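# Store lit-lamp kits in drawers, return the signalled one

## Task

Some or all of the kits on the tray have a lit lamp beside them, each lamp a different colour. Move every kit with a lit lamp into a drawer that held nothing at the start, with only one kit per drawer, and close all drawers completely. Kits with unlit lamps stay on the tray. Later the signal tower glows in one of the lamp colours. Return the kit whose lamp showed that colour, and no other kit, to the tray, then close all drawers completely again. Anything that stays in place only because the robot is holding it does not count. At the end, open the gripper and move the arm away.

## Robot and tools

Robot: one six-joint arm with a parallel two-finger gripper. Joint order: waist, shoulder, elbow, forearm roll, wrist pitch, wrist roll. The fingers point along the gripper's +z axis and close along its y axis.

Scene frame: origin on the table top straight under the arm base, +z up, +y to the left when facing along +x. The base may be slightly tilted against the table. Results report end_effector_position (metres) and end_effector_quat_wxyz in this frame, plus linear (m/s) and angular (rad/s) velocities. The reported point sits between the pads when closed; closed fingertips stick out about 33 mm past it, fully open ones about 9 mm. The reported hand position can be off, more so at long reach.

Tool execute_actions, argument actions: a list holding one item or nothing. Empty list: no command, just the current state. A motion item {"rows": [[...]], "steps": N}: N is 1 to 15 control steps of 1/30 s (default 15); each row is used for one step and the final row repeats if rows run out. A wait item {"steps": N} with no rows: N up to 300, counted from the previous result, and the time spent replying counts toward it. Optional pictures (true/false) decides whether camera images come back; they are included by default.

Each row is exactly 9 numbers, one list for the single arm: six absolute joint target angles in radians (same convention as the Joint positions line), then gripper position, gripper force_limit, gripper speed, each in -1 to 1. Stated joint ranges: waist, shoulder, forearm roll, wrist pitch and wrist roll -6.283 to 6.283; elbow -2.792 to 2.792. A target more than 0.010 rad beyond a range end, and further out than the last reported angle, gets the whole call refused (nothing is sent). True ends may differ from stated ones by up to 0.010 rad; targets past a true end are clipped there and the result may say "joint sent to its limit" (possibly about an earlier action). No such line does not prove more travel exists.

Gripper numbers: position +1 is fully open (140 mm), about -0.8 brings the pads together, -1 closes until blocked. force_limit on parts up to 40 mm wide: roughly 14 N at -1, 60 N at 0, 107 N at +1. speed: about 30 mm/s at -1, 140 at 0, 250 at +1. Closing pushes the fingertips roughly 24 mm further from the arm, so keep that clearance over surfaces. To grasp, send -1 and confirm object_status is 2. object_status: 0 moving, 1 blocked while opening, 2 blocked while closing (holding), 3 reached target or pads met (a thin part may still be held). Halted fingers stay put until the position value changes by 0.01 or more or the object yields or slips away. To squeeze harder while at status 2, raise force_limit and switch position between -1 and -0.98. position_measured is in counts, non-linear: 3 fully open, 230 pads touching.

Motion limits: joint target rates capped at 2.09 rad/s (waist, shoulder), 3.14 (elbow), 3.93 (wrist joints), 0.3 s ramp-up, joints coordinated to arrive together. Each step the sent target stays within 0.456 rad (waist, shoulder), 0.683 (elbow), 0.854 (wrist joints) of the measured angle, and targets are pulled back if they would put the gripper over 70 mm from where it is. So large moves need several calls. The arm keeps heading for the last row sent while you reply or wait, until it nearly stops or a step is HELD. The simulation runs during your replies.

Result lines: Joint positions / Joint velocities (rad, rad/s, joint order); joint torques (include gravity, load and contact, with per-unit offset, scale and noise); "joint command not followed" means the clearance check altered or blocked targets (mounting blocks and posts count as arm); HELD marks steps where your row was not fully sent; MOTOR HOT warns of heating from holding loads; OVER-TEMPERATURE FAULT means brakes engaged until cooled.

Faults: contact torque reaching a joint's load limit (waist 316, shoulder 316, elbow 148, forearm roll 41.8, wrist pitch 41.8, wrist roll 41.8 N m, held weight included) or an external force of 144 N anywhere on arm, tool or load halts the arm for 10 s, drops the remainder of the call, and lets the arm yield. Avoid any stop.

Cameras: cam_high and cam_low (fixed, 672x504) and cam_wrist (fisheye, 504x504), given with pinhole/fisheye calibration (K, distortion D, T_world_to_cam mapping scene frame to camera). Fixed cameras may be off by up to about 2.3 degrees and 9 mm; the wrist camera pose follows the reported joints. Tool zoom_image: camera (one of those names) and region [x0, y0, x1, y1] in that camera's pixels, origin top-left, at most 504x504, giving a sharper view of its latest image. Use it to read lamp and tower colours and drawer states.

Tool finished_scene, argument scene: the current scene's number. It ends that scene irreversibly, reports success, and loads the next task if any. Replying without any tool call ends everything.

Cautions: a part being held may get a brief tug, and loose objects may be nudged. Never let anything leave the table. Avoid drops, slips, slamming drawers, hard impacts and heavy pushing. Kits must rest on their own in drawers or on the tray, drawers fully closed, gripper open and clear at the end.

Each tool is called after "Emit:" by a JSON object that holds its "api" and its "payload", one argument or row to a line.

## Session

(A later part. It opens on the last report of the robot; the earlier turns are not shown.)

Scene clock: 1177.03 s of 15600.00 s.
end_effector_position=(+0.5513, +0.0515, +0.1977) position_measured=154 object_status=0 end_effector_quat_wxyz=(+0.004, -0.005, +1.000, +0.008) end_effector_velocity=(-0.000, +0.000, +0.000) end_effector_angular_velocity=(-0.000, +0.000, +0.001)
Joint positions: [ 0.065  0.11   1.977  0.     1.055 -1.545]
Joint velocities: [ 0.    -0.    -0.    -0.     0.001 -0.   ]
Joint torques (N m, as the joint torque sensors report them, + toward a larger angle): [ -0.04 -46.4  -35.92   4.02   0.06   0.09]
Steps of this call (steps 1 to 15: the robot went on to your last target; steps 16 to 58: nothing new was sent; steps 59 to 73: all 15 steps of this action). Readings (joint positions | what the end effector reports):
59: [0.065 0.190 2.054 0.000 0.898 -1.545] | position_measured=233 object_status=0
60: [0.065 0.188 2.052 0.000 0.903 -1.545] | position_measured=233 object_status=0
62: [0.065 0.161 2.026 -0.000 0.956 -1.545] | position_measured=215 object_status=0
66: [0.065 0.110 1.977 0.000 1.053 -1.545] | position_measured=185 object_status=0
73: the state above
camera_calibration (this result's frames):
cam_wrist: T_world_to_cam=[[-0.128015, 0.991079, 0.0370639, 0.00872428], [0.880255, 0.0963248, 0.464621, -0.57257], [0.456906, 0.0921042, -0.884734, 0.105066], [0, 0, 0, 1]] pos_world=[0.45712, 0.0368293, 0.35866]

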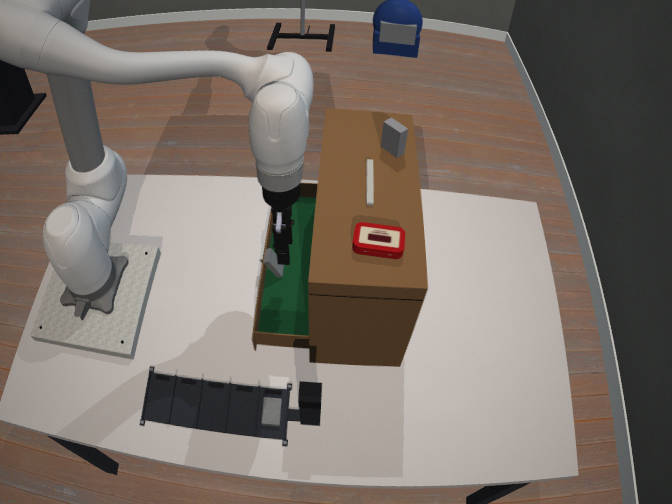

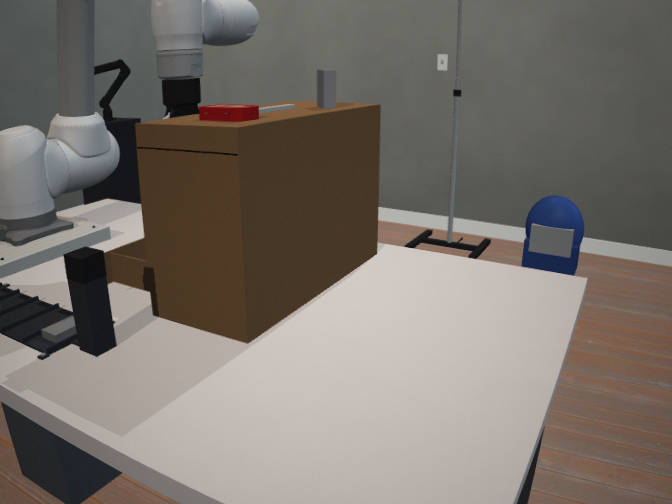

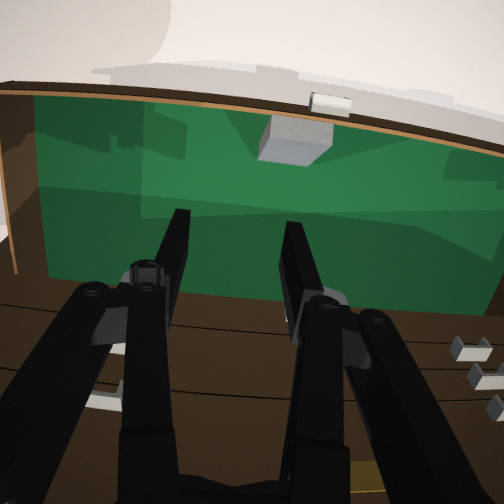

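Emit:
{"api": "execute_actions", "payload": {
  "actions": [
    {"rows":[[0.1416,0.084,2.1125,0,0.945,-1.47,-1,0,0.3]],"steps":15}
  ]
}}

Emit:
{"api": "execute_actions", "payload": {
  "actions": [
    {"steps":15}
  ]
}}

Scene clock: 1184.47 s of 15600.00 s.
end_effector_position=(+0.4974, +0.0889, +0.1481) position_measured=233 object_status=0 end_effector_quat_wxyz=(+0.004, -0.006, +1.000, +0.007) end_effector_velocity=(-0.002, +0.000, -0.001) end_effector_angular_velocity=(+0.000, +0.003, +0.000)
Joint positions: [ 0.142  0.084  2.112 -0.     0.945 -1.47 ]
Joint velocities: [ 0.    -0.     0.002  0.     0.001  0.   ]
Joint torques (N m, as the joint torque sensors report them, + toward a larger angle): [ -2.08 -42.2  -33.3    3.82   0.09   0.13]
Steps of this call (steps 1 to 15: the robot went on to your last target; steps 16 to 90: nothing new was sent; then 3.93 s passed at rest; steps 91 to 105: all 15 steps of this action). Readings (joint positions | what the end effector reports):
91: [0.065 0.110 1.977 -0.000 1.055 -1.545] | position_measured=154 object_status=0
92: [0.068 0.109 1.981 -0.000 1.052 -1.543] | position_measured=157 object_status=0
94: [0.091 0.101 2.022 -0.000 1.017 -1.519] | position_measured=176 object_status=0
98: [0.141 0.084 2.111 -0.000 0.947 -1.471] | position_measured=213 object_status=0
105: the state above
camera_calibration (this result's frames):
cam_wrist: T_world_to_cam=[[-0.12986, 0.990853, 0.0366969, -0.0323698], [0.879637, 0.0980468, 0.46543, -0.505714], [0.457575, 0.0927209, -0.884323, 0.0819133], [0, 0, 0, 1]] pos_world=[0.40316, 0.0740624, 0.309001]

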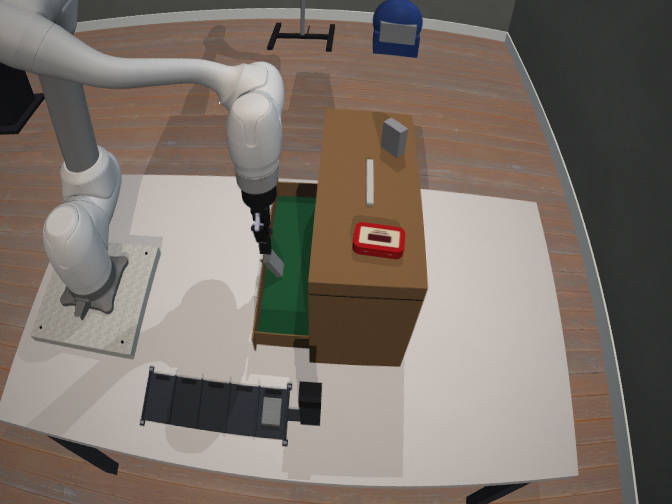

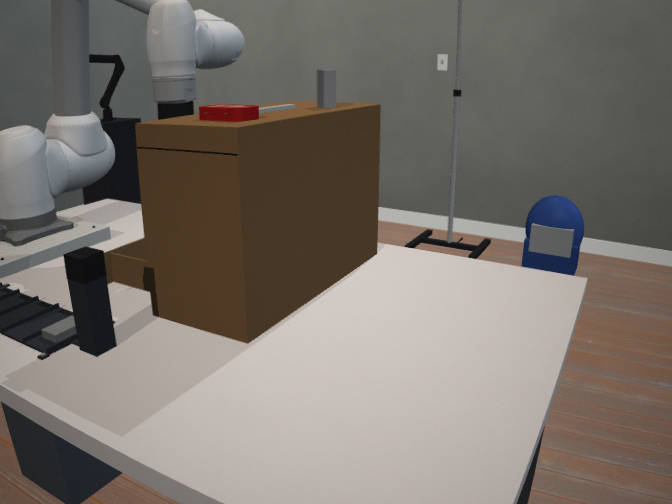

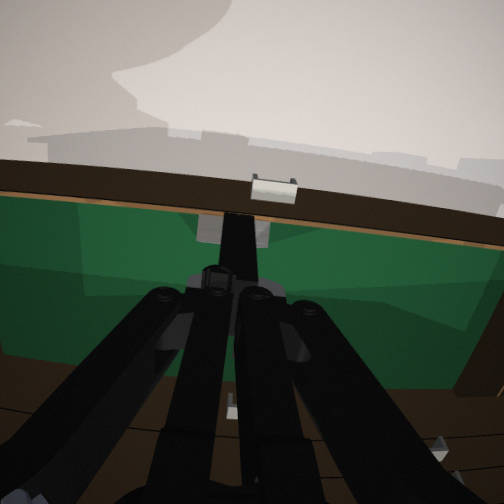

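Scene clock: 1184.97 s of 15600.00 s.
end_effector_position=(+0.4973, +0.0889, +0.1480) position_measured=233 object_status=3 end_effector_quat_wxyz=(+0.004, -0.005, +1.000, +0.007) end_effector_velocity=(-0.000, +0.000, +0.000) end_effector_angular_velocity=(+0.001, -0.000, -0.001)
Joint positions: [ 0.142  0.084  2.112 -0.     0.945 -1.47 ]
Joint velocities: [ 0.    -0.001  0.     0.001  0.     0.001]
Joint torques (N m, as the joint torque sensors report them, + toward a larger angle): [ -1.13 -42.43 -33.67   3.79   0.08   0.13]
Steps of this call (steps 1 to 15: the robot went on to your last target). Readings (joint positions | what the end effector reports):
1: [0.142 0.084 2.112 -0.000 0.945 -1.470] | position_measured=233 object_status=3
2: [0.142 0.084 2.112 -0.000 0.945 -1.470] | position_measured=233 object_status=3
4: [0.142 0.084 2.112 -0.000 0.945 -1.470] | position_measured=233 object_status=3
8: [0.142 0.084 2.112 -0.000 0.945 -1.470] | position_measured=233 object_status=3
15: the state above
The arm was judged still, so your last target was given up. Only a new action makes it travel on or press farther. Fingers that are still opening or closing keep moving.
camera_calibration (this result's frames):
cam_wrist: T_world_to_cam=[[-0.12982, 0.990857, 0.0367361, -0.0324086], [0.879727, 0.0980099, 0.465267, -0.505571], [0.457413, 0.0927186, -0.884408, 0.081996], [0, 0, 0, 1]] pos_world=[0.403051, 0.0740606, 0.308934]

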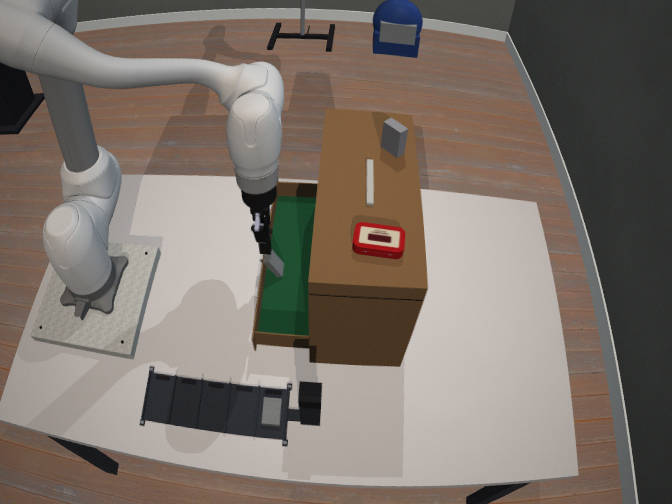

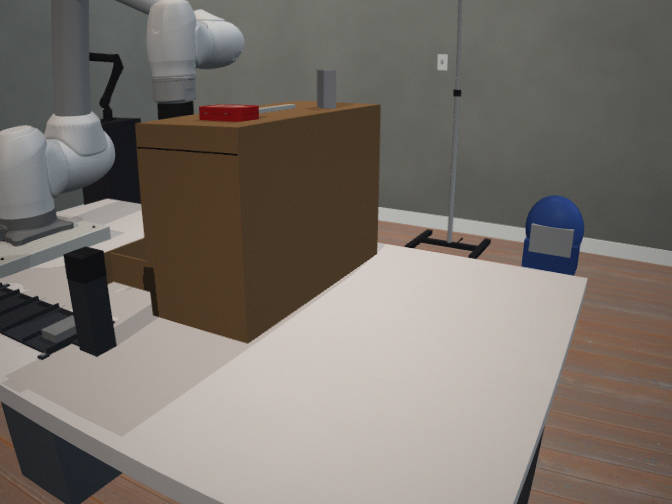

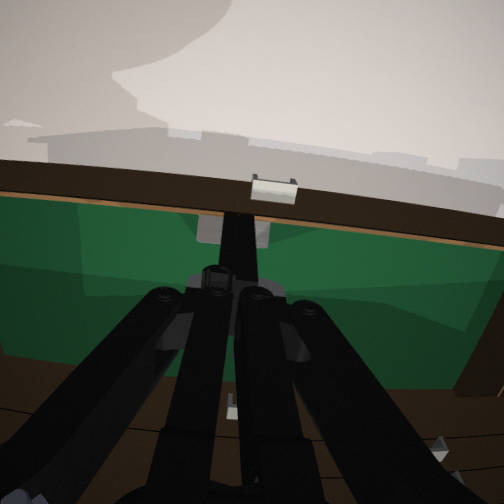

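Emit:
{"api": "execute_actions", "payload": {
  "actions": [
    {"rows":[[0.1416,0.09,2.117,0,0.934,-1.47,-1,0,0.3],[0.1416,0.09,2.117,0,0.934,-1.47,-1,0,0.3],[0.1416,0.096,2.122,0,0.923,-1.47,-1,0,0.3],[0.1416,0.096,2.122,0,0.923,-1.47,-1,0,0.3],[0.1416,0.102,2.127,0,0.912,-1.47,-1,0,0.3],[0.1416,0.102,2.127,0,0.912,-1.47,-1,0,0.3],[0.1416,0.108,2.131,0,0.902,-1.47,-1,0,0.3]],"steps":15}
  ]
}}

Scene clock: 1190.33 s of 15600.00 s.
end_effector_position=(+0.4985, +0.0893, +0.1280) position_measured=233 object_status=3 end_effector_quat_wxyz=(+0.005, -0.005, +1.000, +0.008) end_effector_velocity=(-0.002, +0.000, -0.002) end_effector_angular_velocity=(-0.001, +0.003, +0.002)
Joint positions: [ 0.142  0.108  2.13   0.     0.902 -1.47 ]
Joint velocities: [ 0.001  0.001  0.003 -0.    -0.001 -0.001]
Joint torques (N m, as the joint torque sensors report them, + toward a larger angle): [ 2.16 19.09 21.15  5.38 -0.07  0.08]
Steps of this call (steps 1 to 90: nothing new was sent; then 1.87 s passed at rest; steps 91 to 105: all 15 steps of this action). Readings (joint positions | what the end effector reports):
91: [0.142 0.084 2.113 0.000 0.945 -1.470] | position_measured=233 object_status=3
92: [0.142 0.086 2.114 0.000 0.941 -1.470] | position_measured=233 object_status=3
94: [0.142 0.092 2.119 0.000 0.931 -1.470] | position_measured=233 object_status=3
98: [0.142 0.104 2.128 0.000 0.909 -1.470] | position_measured=233 object_status=3
105: the state above
camera_calibration (this result's frames):
cam_wrist: T_world_to_cam=[[-0.129685, 0.99087, 0.0368579, -0.0320341], [0.879127, 0.0977091, 0.466465, -0.497204], [0.458604, 0.0928964, -0.883772, 0.0630166], [0, 0, 0, 1]] pos_world=[0.404051, 0.074469, 0.288801]

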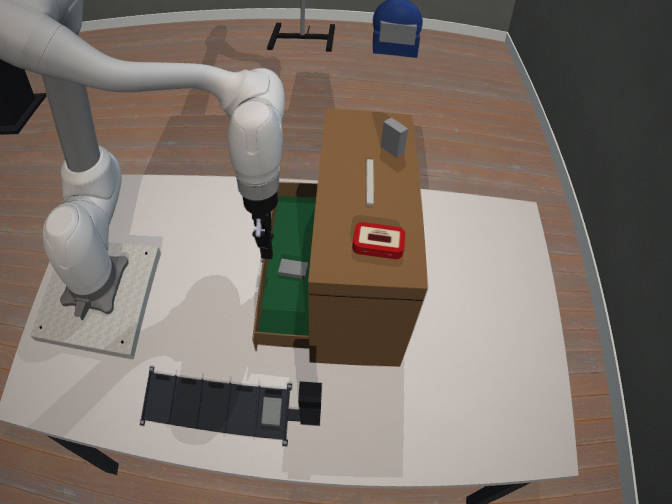

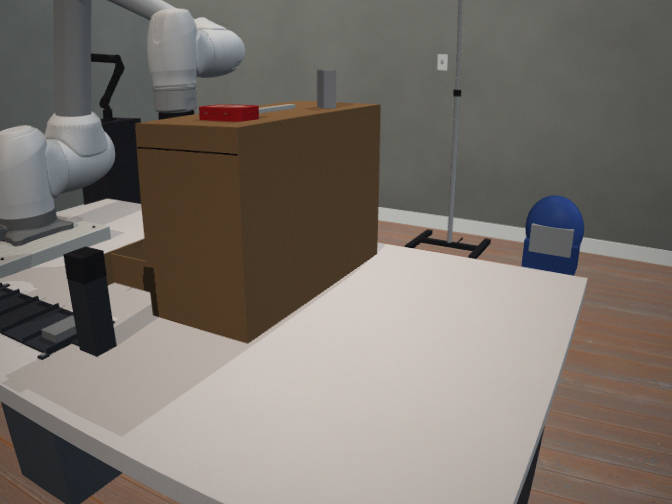

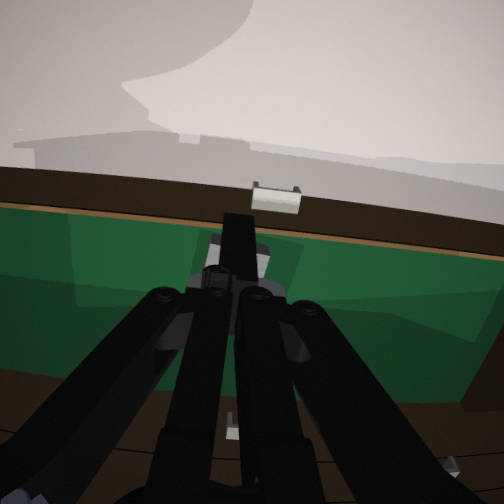

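Emit:
{"api": "execute_actions", "payload": {
  "actions": [
    {"rows":[[0.1416,0.084,2.1125,0,0.945,-1.47,-1,0,0.3],[0.1416,0.084,2.1125,0,0.945,-1.47,-1,0,0.3],[0.1416,0.084,2.1125,0,0.945,-1.47,-1,0,0.3],[0.1416,0.084,2.1125,0,0.945,-1.47,-1,0,0.3],[0.1416,0.084,2.1125,0,0.945,-1.47,-1,0,0.3],[0.125,-0.0135,2.215,0,0.94,-1.485,-1,0,0.3]],"steps":15}
  ],
  "pictures": false
}}

Emit:
{"api": "execute_actions", "payload": {
  "actions": [
    {"rows":[[0.125,-0.0135,2.215,0,0.94,-1.485,-1,0,0.3],[0.125,-0.0135,2.215,0,0.94,-1.485,-1,0,0.3],[0.125,-0.0135,2.215,0,0.94,-1.485,-1,0,0.3],[0.125,-0.0135,2.215,0,0.94,-1.485,-1,0,0.3],[0.125,0.01,2.233,0,0.90,-1.485,-1,0,0.3],[0.125,0.01,2.233,0,0.90,-1.485,-1,0,0.3],[0.125,0.01,2.233,0,0.90,-1.485,-1,0,0.3],[0.125,0.031,2.25,0,0.861,-1.485,-1,0,0.3]],"steps":15}
  ]
}}

Scene clock: 1200.73 s of 15600.00 s.
end_effector_position=(+0.5008, +0.0896, +0.1303) position_measured=233 object_status=3 end_effector_quat_wxyz=(+0.007, -0.005, +1.000, +0.008) end_effector_velocity=(-0.000, -0.000, +0.000) end_effector_angular_velocity=(+0.000, +0.002, -0.000)
Joint positions: [ 0.142  0.106  2.127  0.     0.902 -1.47 ]
Joint velocities: [-0.    -0.    -0.     0.     0.002 -0.   ]
Joint torques (N m, as the joint torque sensors report them, + toward a larger angle): [  3.82 -32.02 -24.88   6.09  -1.47   0.18]
FORCE FAULT: contact force on the arm reached its limit, and the arm stopped for 10 seconds. The contact can be on any part of the arm, not only on its tool. The arm's remaining commands of this call were not run. The arm holds still and accepts commands again. Move the arm away from the contact; if what it grips holds it there, let go first. Pushing or pulling that hard again can fault the arm again.
The stop began at step 12 of this call (marked STOPPED below). From that step on the arm followed nothing that you had sent. 15 steps, steps kept back included, did not run and will not run. Nothing is kept back now, and the robot has no last target.
Steps of this call (steps 1 to 11: the robot went on to your last target; steps 12 to 312: the stop). Readings (joint positions | what the end effector reports):
1: [0.142 0.108 2.131 0.000 0.902 -1.470] | position_measured=233 object_status=3
2: [0.142 0.108 2.131 0.000 0.902 -1.470] | position_measured=233 object_status=3
4: [0.142 0.108 2.131 0.000 0.902 -1.470] | position_measured=233 object_status=3
8: [0.142 0.108 2.131 0.000 0.902 -1.470] | position_measured=233 object_status=3
12: [0.142 0.107 2.128 0.000 0.902 -1.470] | position_measured=233 object_status=3 STOPPED
312: the state above

Scene clock: 1200.77 s of 15600.00 s.
end_effector_position=(+0.5009, +0.0896, +0.1303) position_measured=233 object_status=3 end_effector_quat_wxyz=(+0.007, -0.005, +1.000, +0.008) end_effector_velocity=(+0.000, +0.000, +0.001) end_effector_angular_velocity=(+0.000, -0.002, +0.001)
Joint positions: [ 0.142  0.106  2.127  0.     0.902 -1.47 ]
Joint velocities: [ 0.    -0.001  0.     0.    -0.    -0.001]
Joint torques (N m, as the joint torque sensors report them, + toward a larger angle): [  3.76 -32.19 -24.99   6.25  -1.41   0.2 ]
A stop began in an earlier call of the same reply, so what this call sent did not run. Send another action.
Steps of this call (step 1: nothing new was sent). Readings (joint positions | what the end effector reports):
1: the state above
camera_calibration (this result's frames):
cam_wrist: T_world_to_cam=[[-0.129797, 0.990859, 0.0367669, -0.031974], [0.87684, 0.0973912, 0.470814, -0.499762], [0.46293, 0.093349, -0.881466, 0.0614308], [0, 0, 0, 1]] pos_world=[0.405623, 0.0746196, 0.29062]

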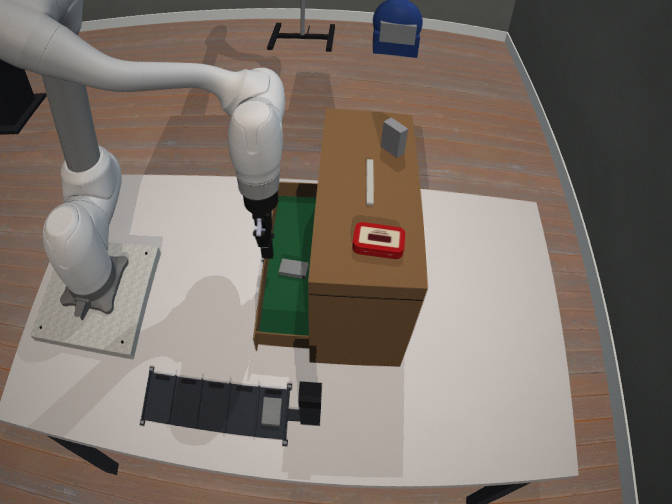

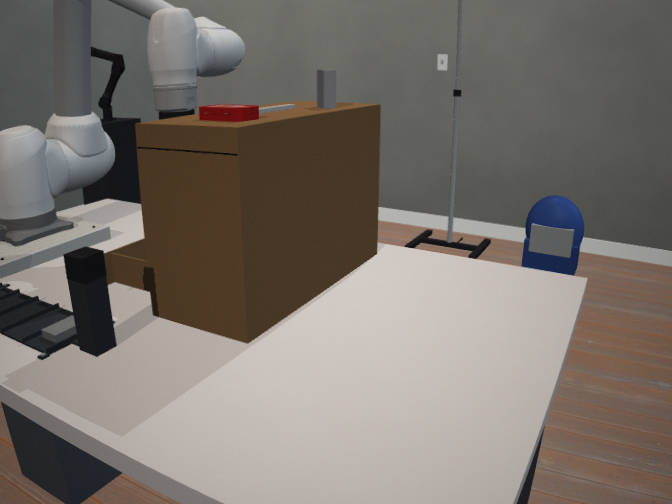

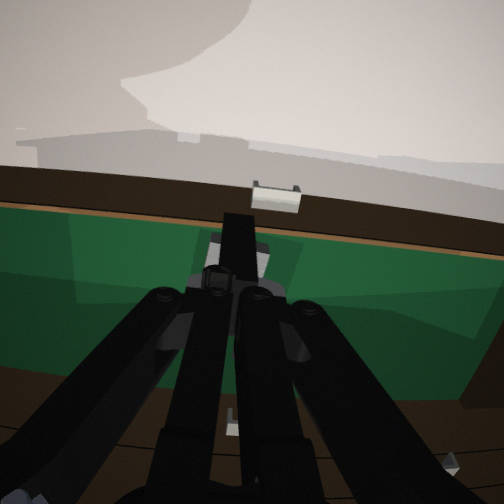

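Emit:
{"api": "execute_actions", "payload": {
  "actions": [
    {"rows":[[0.1416,0.084,2.1125,0,0.945,-1.47,-1,0,0.3],[0.1416,0.084,2.1125,0,0.945,-1.47,-1,0,0.3],[0.1416,0.084,2.1125,0,0.945,-1.47,-1,0,0.3],[0.1416,0.084,2.1125,0,0.945,-1.47,-1,0,0.3],[0.1416,0.084,2.1125,0,0.945,-1.47,-1,0,0.3],[0.125,-0.0135,2.215,0,0.94,-1.485,-1,0,0.3]],"steps":15}
  ],
  "pictures": false
}}

Emit:
{"api": "execute_actions", "payload": {
  "actions": [
    {"rows":[[0.125,-0.0135,2.215,0,0.94,-1.485,-1,0,0.3],[0.125,-0.0135,2.215,0,0.94,-1.485,-1,0,0.3],[0.125,-0.0135,2.215,0,0.94,-1.485,-1,0,0.3],[0.125,-0.0135,2.215,0,0.94,-1.485,-1,0,0.3],[0.125,0.01,2.233,0,0.90,-1.485,-1,0,0.3],[0.125,0.01,2.233,0,0.90,-1.485,-1,0,0.3],[0.125,0.01,2.233,0,0.90,-1.485,-1,0,0.3],[0.125,0.031,2.25,0,0.861,-1.485,-1,0,0.3]],"steps":15}
  ]
}}

Scene clock: 1207.17 s of 15600.00 s.
end_effector_position=(+0.4371, +0.0748, +0.1472) position_measured=233 object_status=3 end_effector_quat_wxyz=(+0.004, -0.005, +1.000, +0.008) end_effector_velocity=(-0.001, +0.000, +0.000) end_effector_angular_velocity=(+0.000, +0.001, +0.001)
Joint positions: [ 0.125 -0.013  2.215  0.     0.94  -1.485]
Joint velocities: [ 0.001 -0.001  0.     0.     0.002  0.   ]
Joint torques (N m, as the joint torque sensors report them, + toward a larger angle): [ -0.13 -32.84 -33.12   3.66   0.13   0.04]
Steps of this call (steps 1 to 90: nothing new was sent; then 2.90 s passed at rest; steps 91 to 105: all 15 steps of this action). Readings (joint positions | what the end effector reports):
91: [0.142 0.106 2.127 0.000 0.902 -1.470] | position_measured=233 object_status=3
92: [0.142 0.104 2.126 0.000 0.907 -1.470] | position_measured=233 object_status=3
94: [0.142 0.087 2.115 0.000 0.939 -1.470] | position_measured=233 object_status=3
98: [0.140 0.071 2.126 0.000 0.943 -1.472] | position_measured=233 object_status=3
105: the state above

Scene clock: 1207.67 s of 15600.00 s.
end_effector_position=(+0.4371, +0.0752, +0.1123) position_measured=233 object_status=3 end_effector_quat_wxyz=(+0.004, -0.005, +1.000, +0.007) end_effector_velocity=(+0.000, -0.001, -0.001) end_effector_angular_velocity=(-0.000, +0.001, -0.001)
Joint positions: [ 0.125  0.031  2.25  -0.     0.861 -1.485]
Joint velocities: [-0.001  0.002 -0.    -0.    -0.001 -0.   ]
Joint torques (N m, as the joint torque sensors report them, + toward a larger angle): [ -1.18 -33.7  -32.27   3.57   0.01   0.18]
Steps of this call (steps 1 to 15: all 15 steps of this action). Readings (joint positions | what the end effector reports):
1: [0.125 -0.013 2.215 0.000 0.940 -1.485] | position_measured=233 object_status=3
2: [0.125 -0.013 2.215 0.000 0.940 -1.485] | position_measured=233 object_status=3
4: [0.125 -0.013 2.215 0.000 0.940 -1.485] | position_measured=233 object_status=3
8: [0.125 0.007 2.231 -0.000 0.906 -1.485] | position_measured=233 object_status=3
15: the state above
camera_calibration (this result's frames):
cam_wrist: T_world_to_cam=[[-0.128202, 0.991068, 0.0367238, -0.0260561], [0.880036, 0.0966092, 0.464977, -0.434674], [0.457276, 0.0919291, -0.884561, 0.0793027], [0, 0, 0, 1]] pos_world=[0.342925, 0.0605267, 0.273218]

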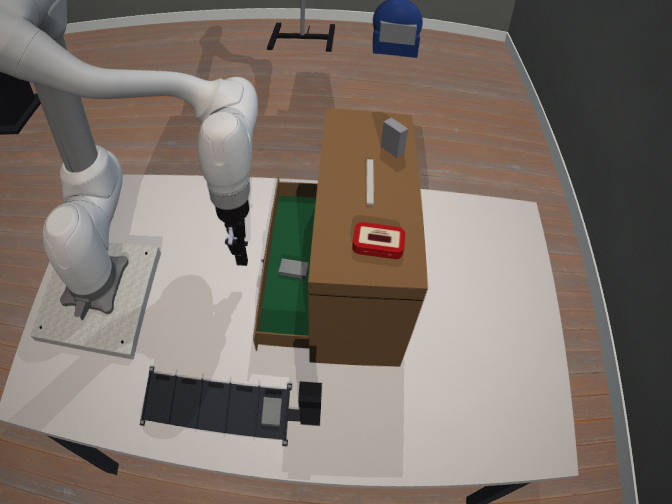

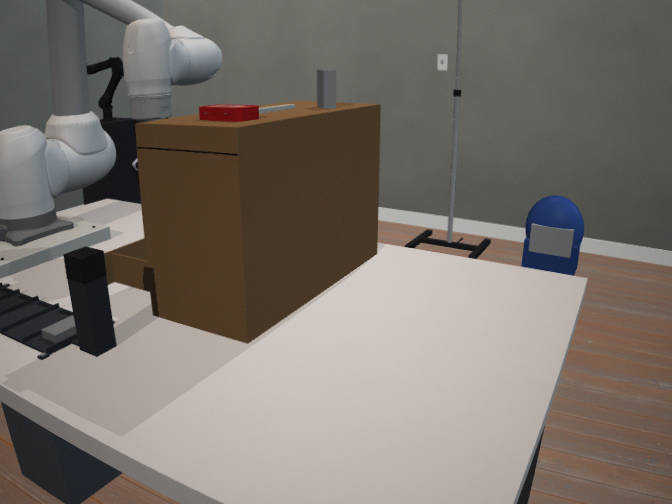

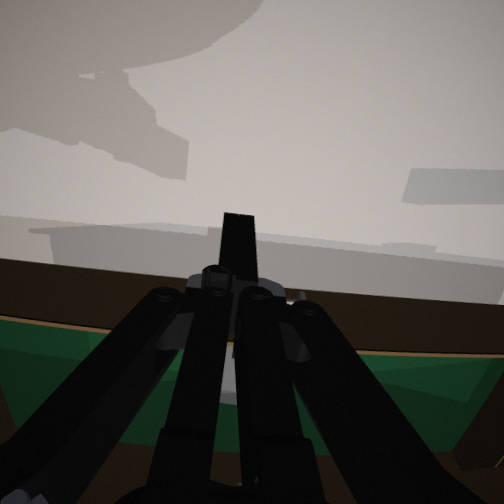

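Emit:
{"api": "execute_actions", "payload": {
  "actions": [
    {"rows":[[0.121,0.05,2.229,0,0.863,-1.49,-1,0,0.3],[0.121,0.05,2.229,0,0.863,-1.49,-1,0,0.3],[0.121,0.05,2.229,0,0.863,-1.49,-1,0,0.3],[0.118,0.069,2.208,0,0.865,-1.49,-1,0,0.3],[0.118,0.069,2.208,0,0.865,-1.49,-1,0,0.3],[0.118,0.069,2.208,0,0.865,-1.49,-1,0,0.3],[0.115,0.087,2.188,0,0.867,-1.495,-1,0,0.3],[0.115,0.087,2.188,0,0.867,-1.495,-1,0,0.3],[0.115,0.087,2.188,0,0.867,-1.495,-1,0,0.3],[0.115,0.087,2.188,0,0.867,-1.495,-1,0,0.3],[0.112,0.106,2.167,0,0.869,-1.5,-1,0,0.3]],"steps":15}
  ],
  "pictures": false
}}

Emit:
{"api": "execute_actions", "payload": {
  "actions": [
    {"rows":[[0.109,0.124,2.145,0,0.872,-1.5,-1,0,0.3],[0.109,0.124,2.145,0,0.872,-1.5,-1,0,0.3],[0.109,0.124,2.145,0,0.872,-1.5,-1,0,0.3],[0.107,0.142,2.124,0,0.876,-1.5,-1,0,0.3],[0.107,0.142,2.124,0,0.876,-1.5,-1,0,0.3],[0.107,0.142,2.124,0,0.876,-1.5,-1,0,0.3],[0.104,0.16,2.102,0,0.879,-1.505,-1,0,0.3],[0.104,0.16,2.102,0,0.879,-1.505,-1,0,0.3],[0.104,0.16,2.102,0,0.879,-1.505,-1,0,0.3],[0.104,0.16,2.102,0,0.879,-1.505,-1,0,0.3],[0.102,0.178,2.0805,0,0.883,-1.508,-1,0,0.3]],"steps":15}
  ]
}}

Scene clock: 1216.23 s of 15600.00 s.
end_effector_position=(+0.4870, +0.0736, +0.1127) position_measured=233 object_status=3 end_effector_quat_wxyz=(+0.004, -0.006, +1.000, +0.007) end_effector_velocity=(+0.007, +0.000, -0.001) end_effector_angular_velocity=(+0.000, -0.001, +0.004)
Joint positions: [ 0.112  0.106  2.167  0.     0.869 -1.5  ]
Joint velocities: [-0.001  0.012 -0.012  0.    -0.001 -0.005]
Joint torques (N m, as the joint torque sensors report them, + toward a larger angle): [  4.97 -53.82 -26.42   2.68   0.61   0.37]
Steps of this call (steps 1 to 15: the robot went on to your last target; steps 16 to 90: nothing new was sent; then 5.07 s passed at rest; steps 91 to 105: all 15 steps of this action). Readings (joint positions | what the end effector reports):
91: [0.125 0.031 2.250 0.000 0.861 -1.485] | position_measured=233 object_status=3
92: [0.125 0.034 2.247 0.000 0.861 -1.486] | position_measured=233 object_status=3
94: [0.122 0.048 2.231 0.000 0.862 -1.489] | position_measured=233 object_status=3
98: [0.118 0.073 2.204 0.000 0.866 -1.491] | position_measured=233 object_status=3
105: the state above

Scene clock: 1216.73 s of 15600.00 s.
end_effector_position=(+0.5372, +0.0723, +0.1130) position_measured=233 object_status=3 end_effector_quat_wxyz=(+0.004, -0.005, +1.000, +0.008) end_effector_velocity=(+0.003, +0.000, -0.001) end_effector_angular_velocity=(-0.001, +0.009, +0.003)
Joint positions: [ 0.102  0.178  2.081  0.     0.883 -1.508]
Joint velocities: [-0.     0.01  -0.011 -0.     0.009 -0.003]
Joint torques (N m, as the joint torque sensors report them, + toward a larger angle): [  4.06 -62.21 -27.24   3.06   0.72  -0.23]
Steps of this call (steps 1 to 15: all 15 steps of this action). Readings (joint positions | what the end effector reports):
1: [0.112 0.106 2.167 0.000 0.869 -1.500] | position_measured=233 object_status=3
2: [0.112 0.109 2.164 0.000 0.869 -1.500] | position_measured=233 object_status=3
4: [0.109 0.123 2.147 0.000 0.871 -1.500] | position_measured=233 object_status=3
8: [0.106 0.145 2.120 0.000 0.877 -1.501] | position_measured=233 object_status=3
15: the state above
camera_calibration (this result's frames):
cam_wrist: T_world_to_cam=[[-0.128016, 0.991086, 0.036875, -0.0104813], [0.879824, 0.0963273, 0.465437, -0.522723], [0.457736, 0.092027, -0.884312, 0.0342065], [0, 0, 0, 1]] pos_world=[0.442905, 0.0575925, 0.273931]

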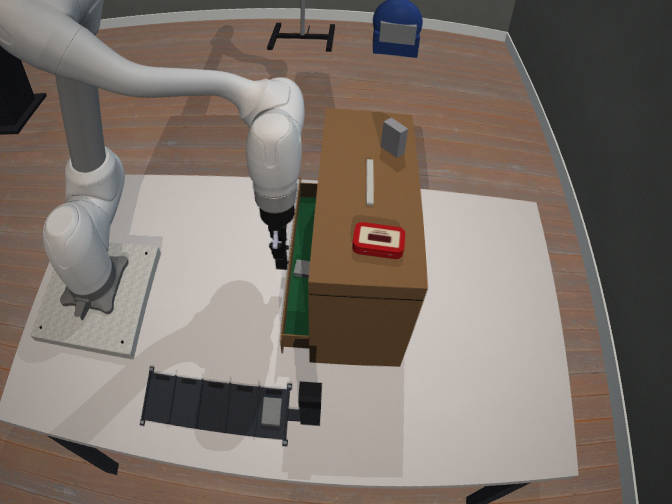

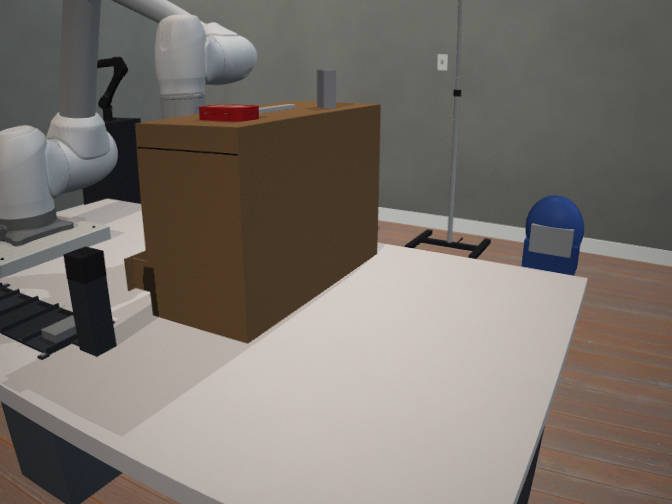

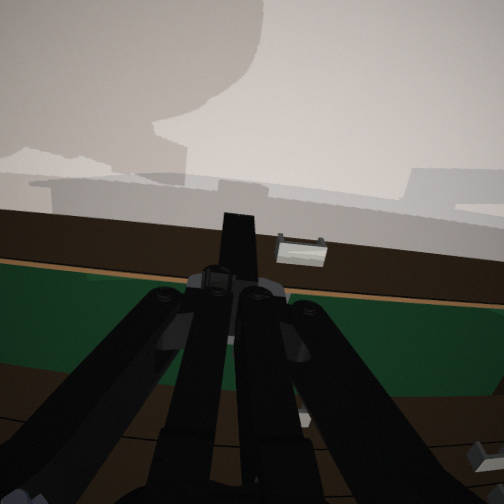

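Emit:
{"api": "execute_actions", "payload": {
  "actions": [
    {"rows":[[0.112,0.106,2.167,0,0.869,-1.5,-1,0,0.3],[0.112,0.106,2.167,0,0.869,-1.5,-1,0,0.3],[0.112,0.106,2.167,0,0.869,-1.5,-1,0,0.3],[0.112,0.106,2.167,0,0.869,-1.5,-1,0,0.3],[0.125,-0.0135,2.215,0,0.94,-1.485,0.2,0,0.3],[0.125,-0.0135,2.215,0,0.94,-1.485,0.2,0,0.3],[0.125,-0.0135,2.215,0,0.94,-1.485,0.2,0,0.3],[0.125,-0.0135,2.215,0,0.94,-1.485,0.2,0,0.3],[0.125,-0.0135,2.215,0,0.94,-1.485,0.2,0,0.3],[0.4,-0.4,2.7,0.2,-0.3,1.0,0.2,0,0.3]],"steps":15}
  ],
  "pictures": false
}}

Emit:
{"api": "execute_actions", "payload": {
  "actions": [
    {"steps":60}
  ],
  "pictures": false
}}

Emit:
{"api": "execute_actions", "payload": {
  "actions": [
    {"rows":[[0.55,0.1,2.78,0.495,-1.083,1.541,0.2,0,0.3]],"steps":15}
  ],
  "pictures": false
}}

Emit:
{"api": "execute_actions", "payload": {
  "actions": [
    {"steps":20}
  ],
  "pictures": false
}}

Emit:
{"api": "execute_actions", "payload": {
  "actions": [
    {"rows":[[0.472,0.317,2.767,0.495,-1.083,1.541,0.2,0,0.3]],"steps":15}
  ]
}}

Scene clock: 1226.57 s of 15600.00 s.
end_effector_position=(+0.4040, +0.1026, +0.1454) position_measured=146 object_status=0 end_effector_quat_wxyz=(+0.059, +0.058, +0.996, +0.032) end_effector_velocity=(-0.268, +0.318, -0.157) end_effector_angular_velocity=(+0.732, -1.154, -1.565)
Joint positions: [ 0.179 -0.122  2.323  0.035  0.821 -1.328]
Joint velocities: [ 0.627 -0.846  1.18   0.429 -1.655  1.895]
Joint torques (N m, as the joint torque sensors report them, + toward a larger angle): [  4.   -20.25 -19.34   2.73  -0.07   0.51]
Steps of this call (steps 1 to 15: the robot went on to your last target; steps 16 to 90: nothing new was sent; then 6.33 s passed at rest; steps 91 to 105: all 15 steps of this action). Readings (joint positions | what the end effector reports):
91: [0.102 0.178 2.081 -0.000 0.883 -1.508] | position_measured=233 object_status=3
92: [0.102 0.175 2.084 -0.000 0.883 -1.508] | position_measured=233 object_status=3
94: [0.106 0.148 2.117 -0.000 0.877 -1.505] | position_measured=233 object_status=3
98: [0.118 0.052 2.185 -0.000 0.890 -1.493] | position_measured=211 object_status=0
105: the state above

Scene clock: 1228.57 s of 15600.00 s.
end_effector_position=(+0.4371, +0.1831, +0.2498) position_measured=104 object_status=3 end_effector_quat_wxyz=(+0.023, +0.788, +0.290, +0.543) end_effector_velocity=(+0.000, -0.000, +0.000) end_effector_angular_velocity=(-0.000, -0.000, -0.001)
Joint positions: [ 0.4 -0.4  2.7  0.2 -0.3  1. ]
Joint velocities: [-0.001 -0.     0.    -0.     0.    -0.   ]
Joint torques (N m, as the joint torque sensors report them, + toward a larger angle): [ -1.83   5.01 -34.24   3.28  -2.34   0.08]
Steps of this call (steps 1 to 45: the robot went on to your last target; steps 46 to 60: nothing new was sent). Readings (joint positions | what the end effector reports):
1: [0.202 -0.150 2.364 0.051 0.758 -1.257] | position_measured=136 object_status=0
2: [0.226 -0.180 2.405 0.069 0.680 -1.172] | position_measured=127 object_status=0
4: [0.273 -0.239 2.484 0.104 0.484 -0.972] | position_measured=109 object_status=0
8: [0.334 -0.317 2.588 0.151 0.145 -0.595] | position_measured=104 object_status=0
60: the state above
The arm was judged still, so your last target was given up. Only a new action makes it travel on or press farther. Fingers that are still opening or closing keep moving.

Scene clock: 1229.07 s of 15600.00 s.
end_effector_position=(+0.4817, +0.1560, +0.1866) position_measured=104 object_status=3 end_effector_quat_wxyz=(-0.057, +0.791, -0.005, +0.609) end_effector_velocity=(+0.005, -0.065, -0.066) end_effector_angular_velocity=(+0.324, -0.145, -0.369)
Joint positions: [ 0.544  0.079  2.777  0.483 -1.051  1.519]
Joint velocities: [ 0.147  0.528  0.079  0.29  -0.769  0.532]
Joint torques (N m, as the joint torque sensors report them, + toward a larger angle): [  2.58 -49.25 -18.5    0.81  -2.74  -0.07]
Steps of this call (steps 1 to 15: all 15 steps of this action). Readings (joint positions | what the end effector reports):
1: [0.400 -0.400 2.700 0.200 -0.300 1.000] | position_measured=104 object_status=3
2: [0.401 -0.397 2.701 0.202 -0.305 1.004] | position_measured=104 object_status=3
4: [0.410 -0.369 2.705 0.220 -0.353 1.037] | position_measured=104 object_status=3
8: [0.458 -0.221 2.731 0.315 -0.604 1.210] | position_measured=104 object_status=3
15: the state above

Scene clock: 1229.73 s of 15600.00 s.
end_effector_position=(+0.4819, +0.1534, +0.1842) position_measured=104 object_status=3 end_effector_quat_wxyz=(-0.058, +0.788, -0.015, +0.612) end_effector_velocity=(+0.000, -0.001, +0.001) end_effector_angular_velocity=(+0.000, -0.002, -0.002)
Joint positions: [ 0.55   0.1    2.78   0.495 -1.083  1.541]
Joint velocities: [-0.001 -0.     0.     0.001 -0.002  0.   ]
Joint torques (N m, as the joint torque sensors report them, + toward a larger angle): [ -1.17 -26.45 -15.94   0.77  -2.46   0.06]
Steps of this call (steps 1 to 20: the robot went on to your last target). Readings (joint positions | what the end effector reports):
1: [0.548 0.092 2.779 0.491 -1.072 1.533] | position_measured=104 object_status=3
2: [0.550 0.099 2.780 0.494 -1.081 1.540] | position_measured=104 object_status=3
4: [0.550 0.099 2.780 0.495 -1.083 1.541] | position_measured=104 object_status=3
8: [0.550 0.100 2.780 0.495 -1.083 1.541] | position_measured=104 object_status=3
20: the state above

Scene clock: 1230.23 s of 15600.00 s.
end_effector_position=(+0.4897, +0.1151, +0.0809) position_measured=104 object_status=3 end_effector_quat_wxyz=(+0.004, +0.841, -0.021, +0.540) end_effector_velocity=(-0.000, +0.001, -0.001) end_effector_angular_velocity=(-0.002, +0.001, +0.002)
Joint positions: [ 0.472  0.317  2.767  0.495 -1.083  1.541]
Joint velocities: [ 0.001  0.002 -0.    -0.001 -0.001 -0.001]
Joint torques (N m, as the joint torque sensors report them, + toward a larger angle): [ -0.87 -39.18  -8.18   0.24  -2.39   0.13]
Steps of this call (steps 1 to 15: all 15 steps of this action). Readings (joint positions | what the end effector reports):
1: [0.550 0.100 2.780 0.495 -1.083 1.541] | position_measured=104 object_status=3
2: [0.549 0.103 2.780 0.495 -1.083 1.541] | position_measured=104 object_status=3
4: [0.540 0.131 2.779 0.495 -1.083 1.541] | position_measured=104 object_status=3
8: [0.497 0.249 2.771 0.495 -1.083 1.541] | position_measured=104 object_status=3
15: the state above
camera_calibration (this result's frames):
cam_wrist: T_world_to_cam=[[-0.0107474, -0.994748, 0.101788, 0.108072], [-0.78637, -0.0544699, -0.615349, 0.450651], [0.617662, -0.0866566, -0.781655, -0.0424282], [0, 0, 0, 1]] pos_world=[0.381746, 0.128375, 0.233143]

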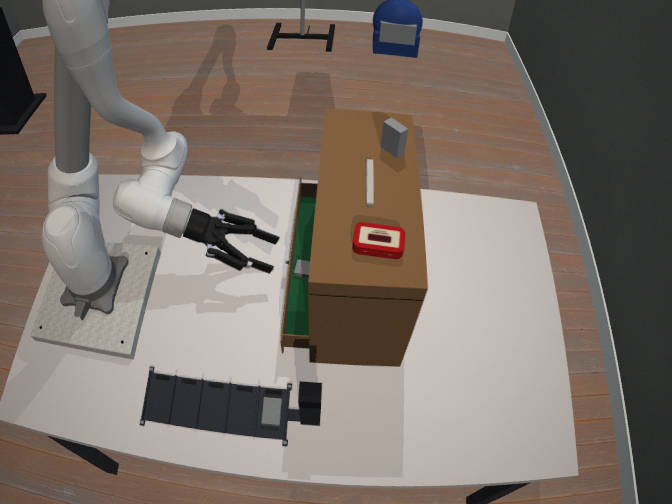

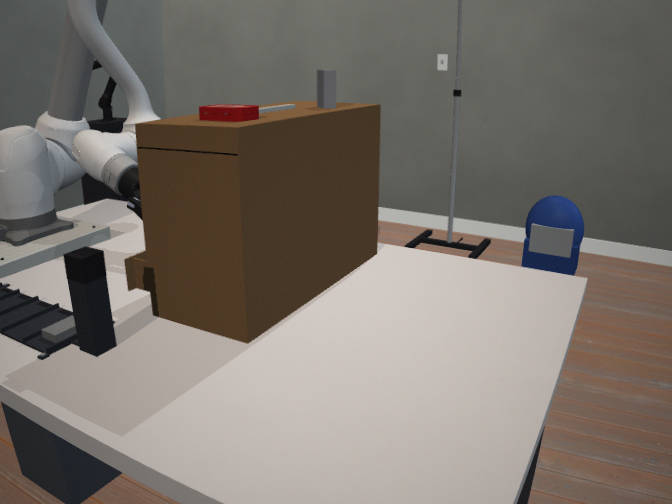

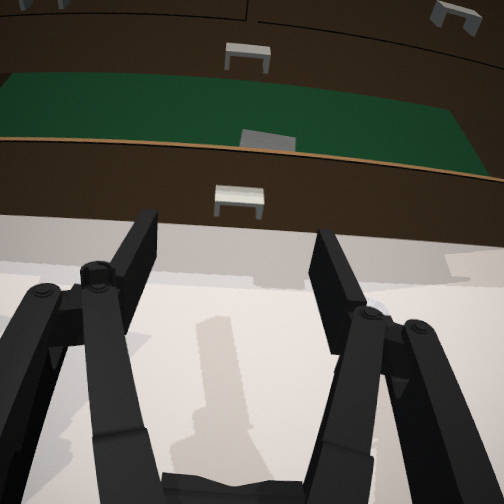

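Push shut.

Emit:
{"api": "execute_actions", "payload": {
  "actions": [
    {"rows":[[0.427,0.325,2.726,0.454,-1.052,1.529,0.2,0,0.3],[0.427,0.325,2.726,0.454,-1.052,1.529,0.2,0,0.3],[0.427,0.325,2.726,0.454,-1.052,1.529,0.2,0,0.3],[0.382,0.3336,2.6855,0.4135,-1.021,1.517,0.2,0,0.3],[0.382,0.3336,2.6855,0.4135,-1.021,1.517,0.2,0,0.3],[0.382,0.3336,2.6855,0.4135,-1.021,1.517,0.2,0,0.3],[0.367,0.339,2.665,0.4,-1.006,1.513,0.2,0,0.3],[0.367,0.339,2.665,0.4,-1.006,1.513,0.2,0,0.3],[0.352,0.3445,2.644,0.385,-0.991,1.51,0.2,0,0.3],[0.352,0.3445,2.644,0.385,-0.991,1.51,0.2,0,0.3],[0.337,0.35,2.623,0.371,-0.976,1.506,0.2,0,0.3],[0.337,0.35,2.623,0.371,-0.976,1.506,0.2,0,0.3],[0.322,0.3555,2.602,0.357,-0.961,1.502,0.2,0,0.3]],"steps":15}
  ],
  "pictures": false
}}

Emit:
{"api": "execute_actions", "payload": {
  "actions": [
    {"rows":[[0.319,0.357,2.596,0.353,-0.957,1.501,0.2,0,0.3],[0.319,0.357,2.596,0.353,-0.957,1.501,0.2,0,0.3],[0.319,0.357,2.596,0.353,-0.957,1.501,0.2,0,0.3],[0.317,0.358,2.592,0.35,-0.954,1.5,0.2,0,0.3],[0.317,0.358,2.592,0.35,-0.954,1.5,0.2,0,0.3],[0.317,0.358,2.592,0.35,-0.954,1.5,0.2,0,0.3],[0.317,0.358,2.592,0.35,-0.954,1.5,0.2,0,0.3],[0.382,0.3336,2.6855,0.4135,-1.021,1.517,0.2,0,0.3]],"steps":15}
  ]
}}

Scene clock: 1236.67 s of 15600.00 s.
end_effector_position=(+0.5912, +0.1153, +0.0823) position_measured=104 object_status=3 end_effector_quat_wxyz=(+0.001, +0.841, -0.018, +0.541) end_effector_velocity=(+0.170, -0.007, +0.014) end_effector_angular_velocity=(-0.003, -0.024, +0.008)
Joint positions: [ 0.327  0.354  2.609  0.362 -0.966  1.503]
Joint velocities: [-0.183  0.069 -0.269 -0.161  0.175 -0.049]
Joint torques (N m, as the joint torque sensors report them, + toward a larger angle): [  3.21 -51.27  -5.75   0.21  -2.23   0.23]
Steps of this call (steps 1 to 15: the robot went on to your last target; steps 16 to 90: nothing new was sent; then 2.93 s passed at rest; steps 91 to 105: all 15 steps of this action). Readings (joint positions | what the end effector reports):
91: [0.472 0.317 2.767 0.495 -1.083 1.541] | position_measured=104 object_status=3
92: [0.469 0.317 2.765 0.492 -1.081 1.541] | position_measured=104 object_status=3
94: [0.444 0.322 2.741 0.469 -1.063 1.534] | position_measured=104 object_status=3
98: [0.383 0.334 2.684 0.414 -1.020 1.517] | position_measured=104 object_status=3
105: the state above

Scene clock: 1237.17 s of 15600.00 s.
end_effector_position=(+0.5435, +0.1145, +0.0810) position_measured=104 object_status=3 end_effector_quat_wxyz=(+0.003, +0.841, -0.019, +0.540) end_effector_velocity=(+0.004, -0.002, +0.005) end_effector_angular_velocity=(+0.005, -0.016, -0.014)
Joint positions: [ 0.382  0.334  2.686  0.413 -1.021  1.517]
Joint velocities: [ 0.004  0.001 -0.004  0.016 -0.014  0.003]
Joint torques (N m, as the joint torque sensors report them, + toward a larger angle): [ -3.9  -39.07 -14.98   0.95  -2.44  -0.03]
Steps of this call (steps 1 to 15: all 15 steps of this action). Readings (joint positions | what the end effector reports):
1: [0.323 0.355 2.603 0.358 -0.962 1.502] | position_measured=104 object_status=3
2: [0.321 0.356 2.600 0.356 -0.960 1.502] | position_measured=104 object_status=3
4: [0.319 0.357 2.596 0.353 -0.957 1.501] | position_measured=104 object_status=3
8: [0.317 0.358 2.592 0.350 -0.954 1.500] | position_measured=104 object_status=3
15: the state above
camera_calibration (this result's frames):
cam_wrist: T_world_to_cam=[[-0.00680396, -0.994755, 0.102062, 0.105899], [-0.786541, -0.0577023, -0.614837, 0.493382], [0.617501, -0.0844589, -0.782023, -0.0757606], [0, 0, 0, 1]] pos_world=[0.435568, 0.127414, 0.233295]

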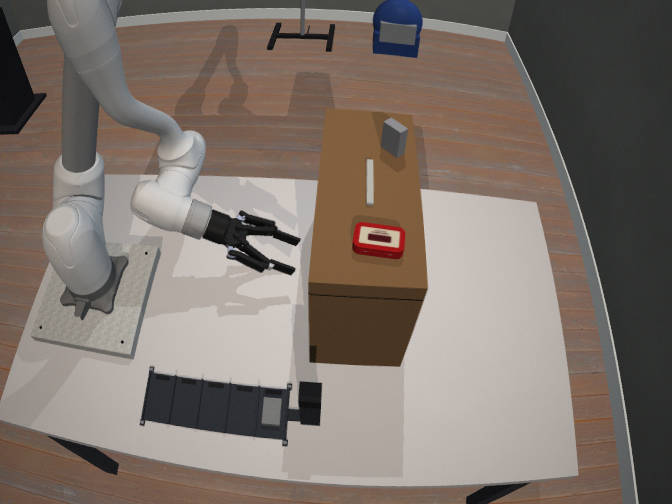

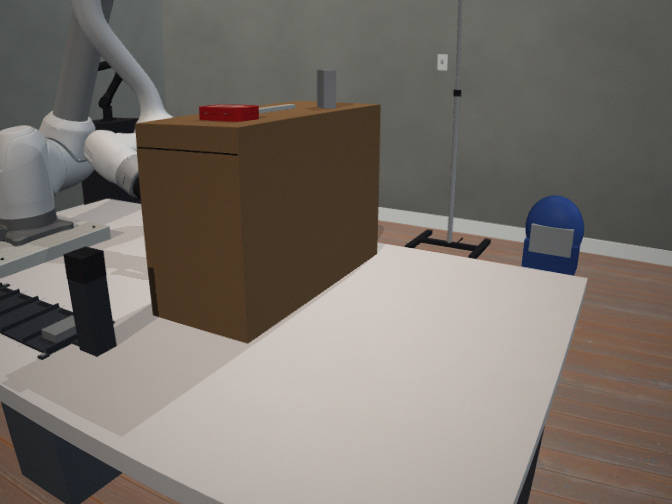

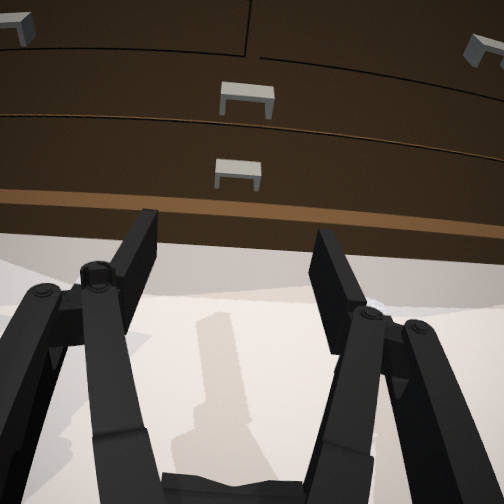

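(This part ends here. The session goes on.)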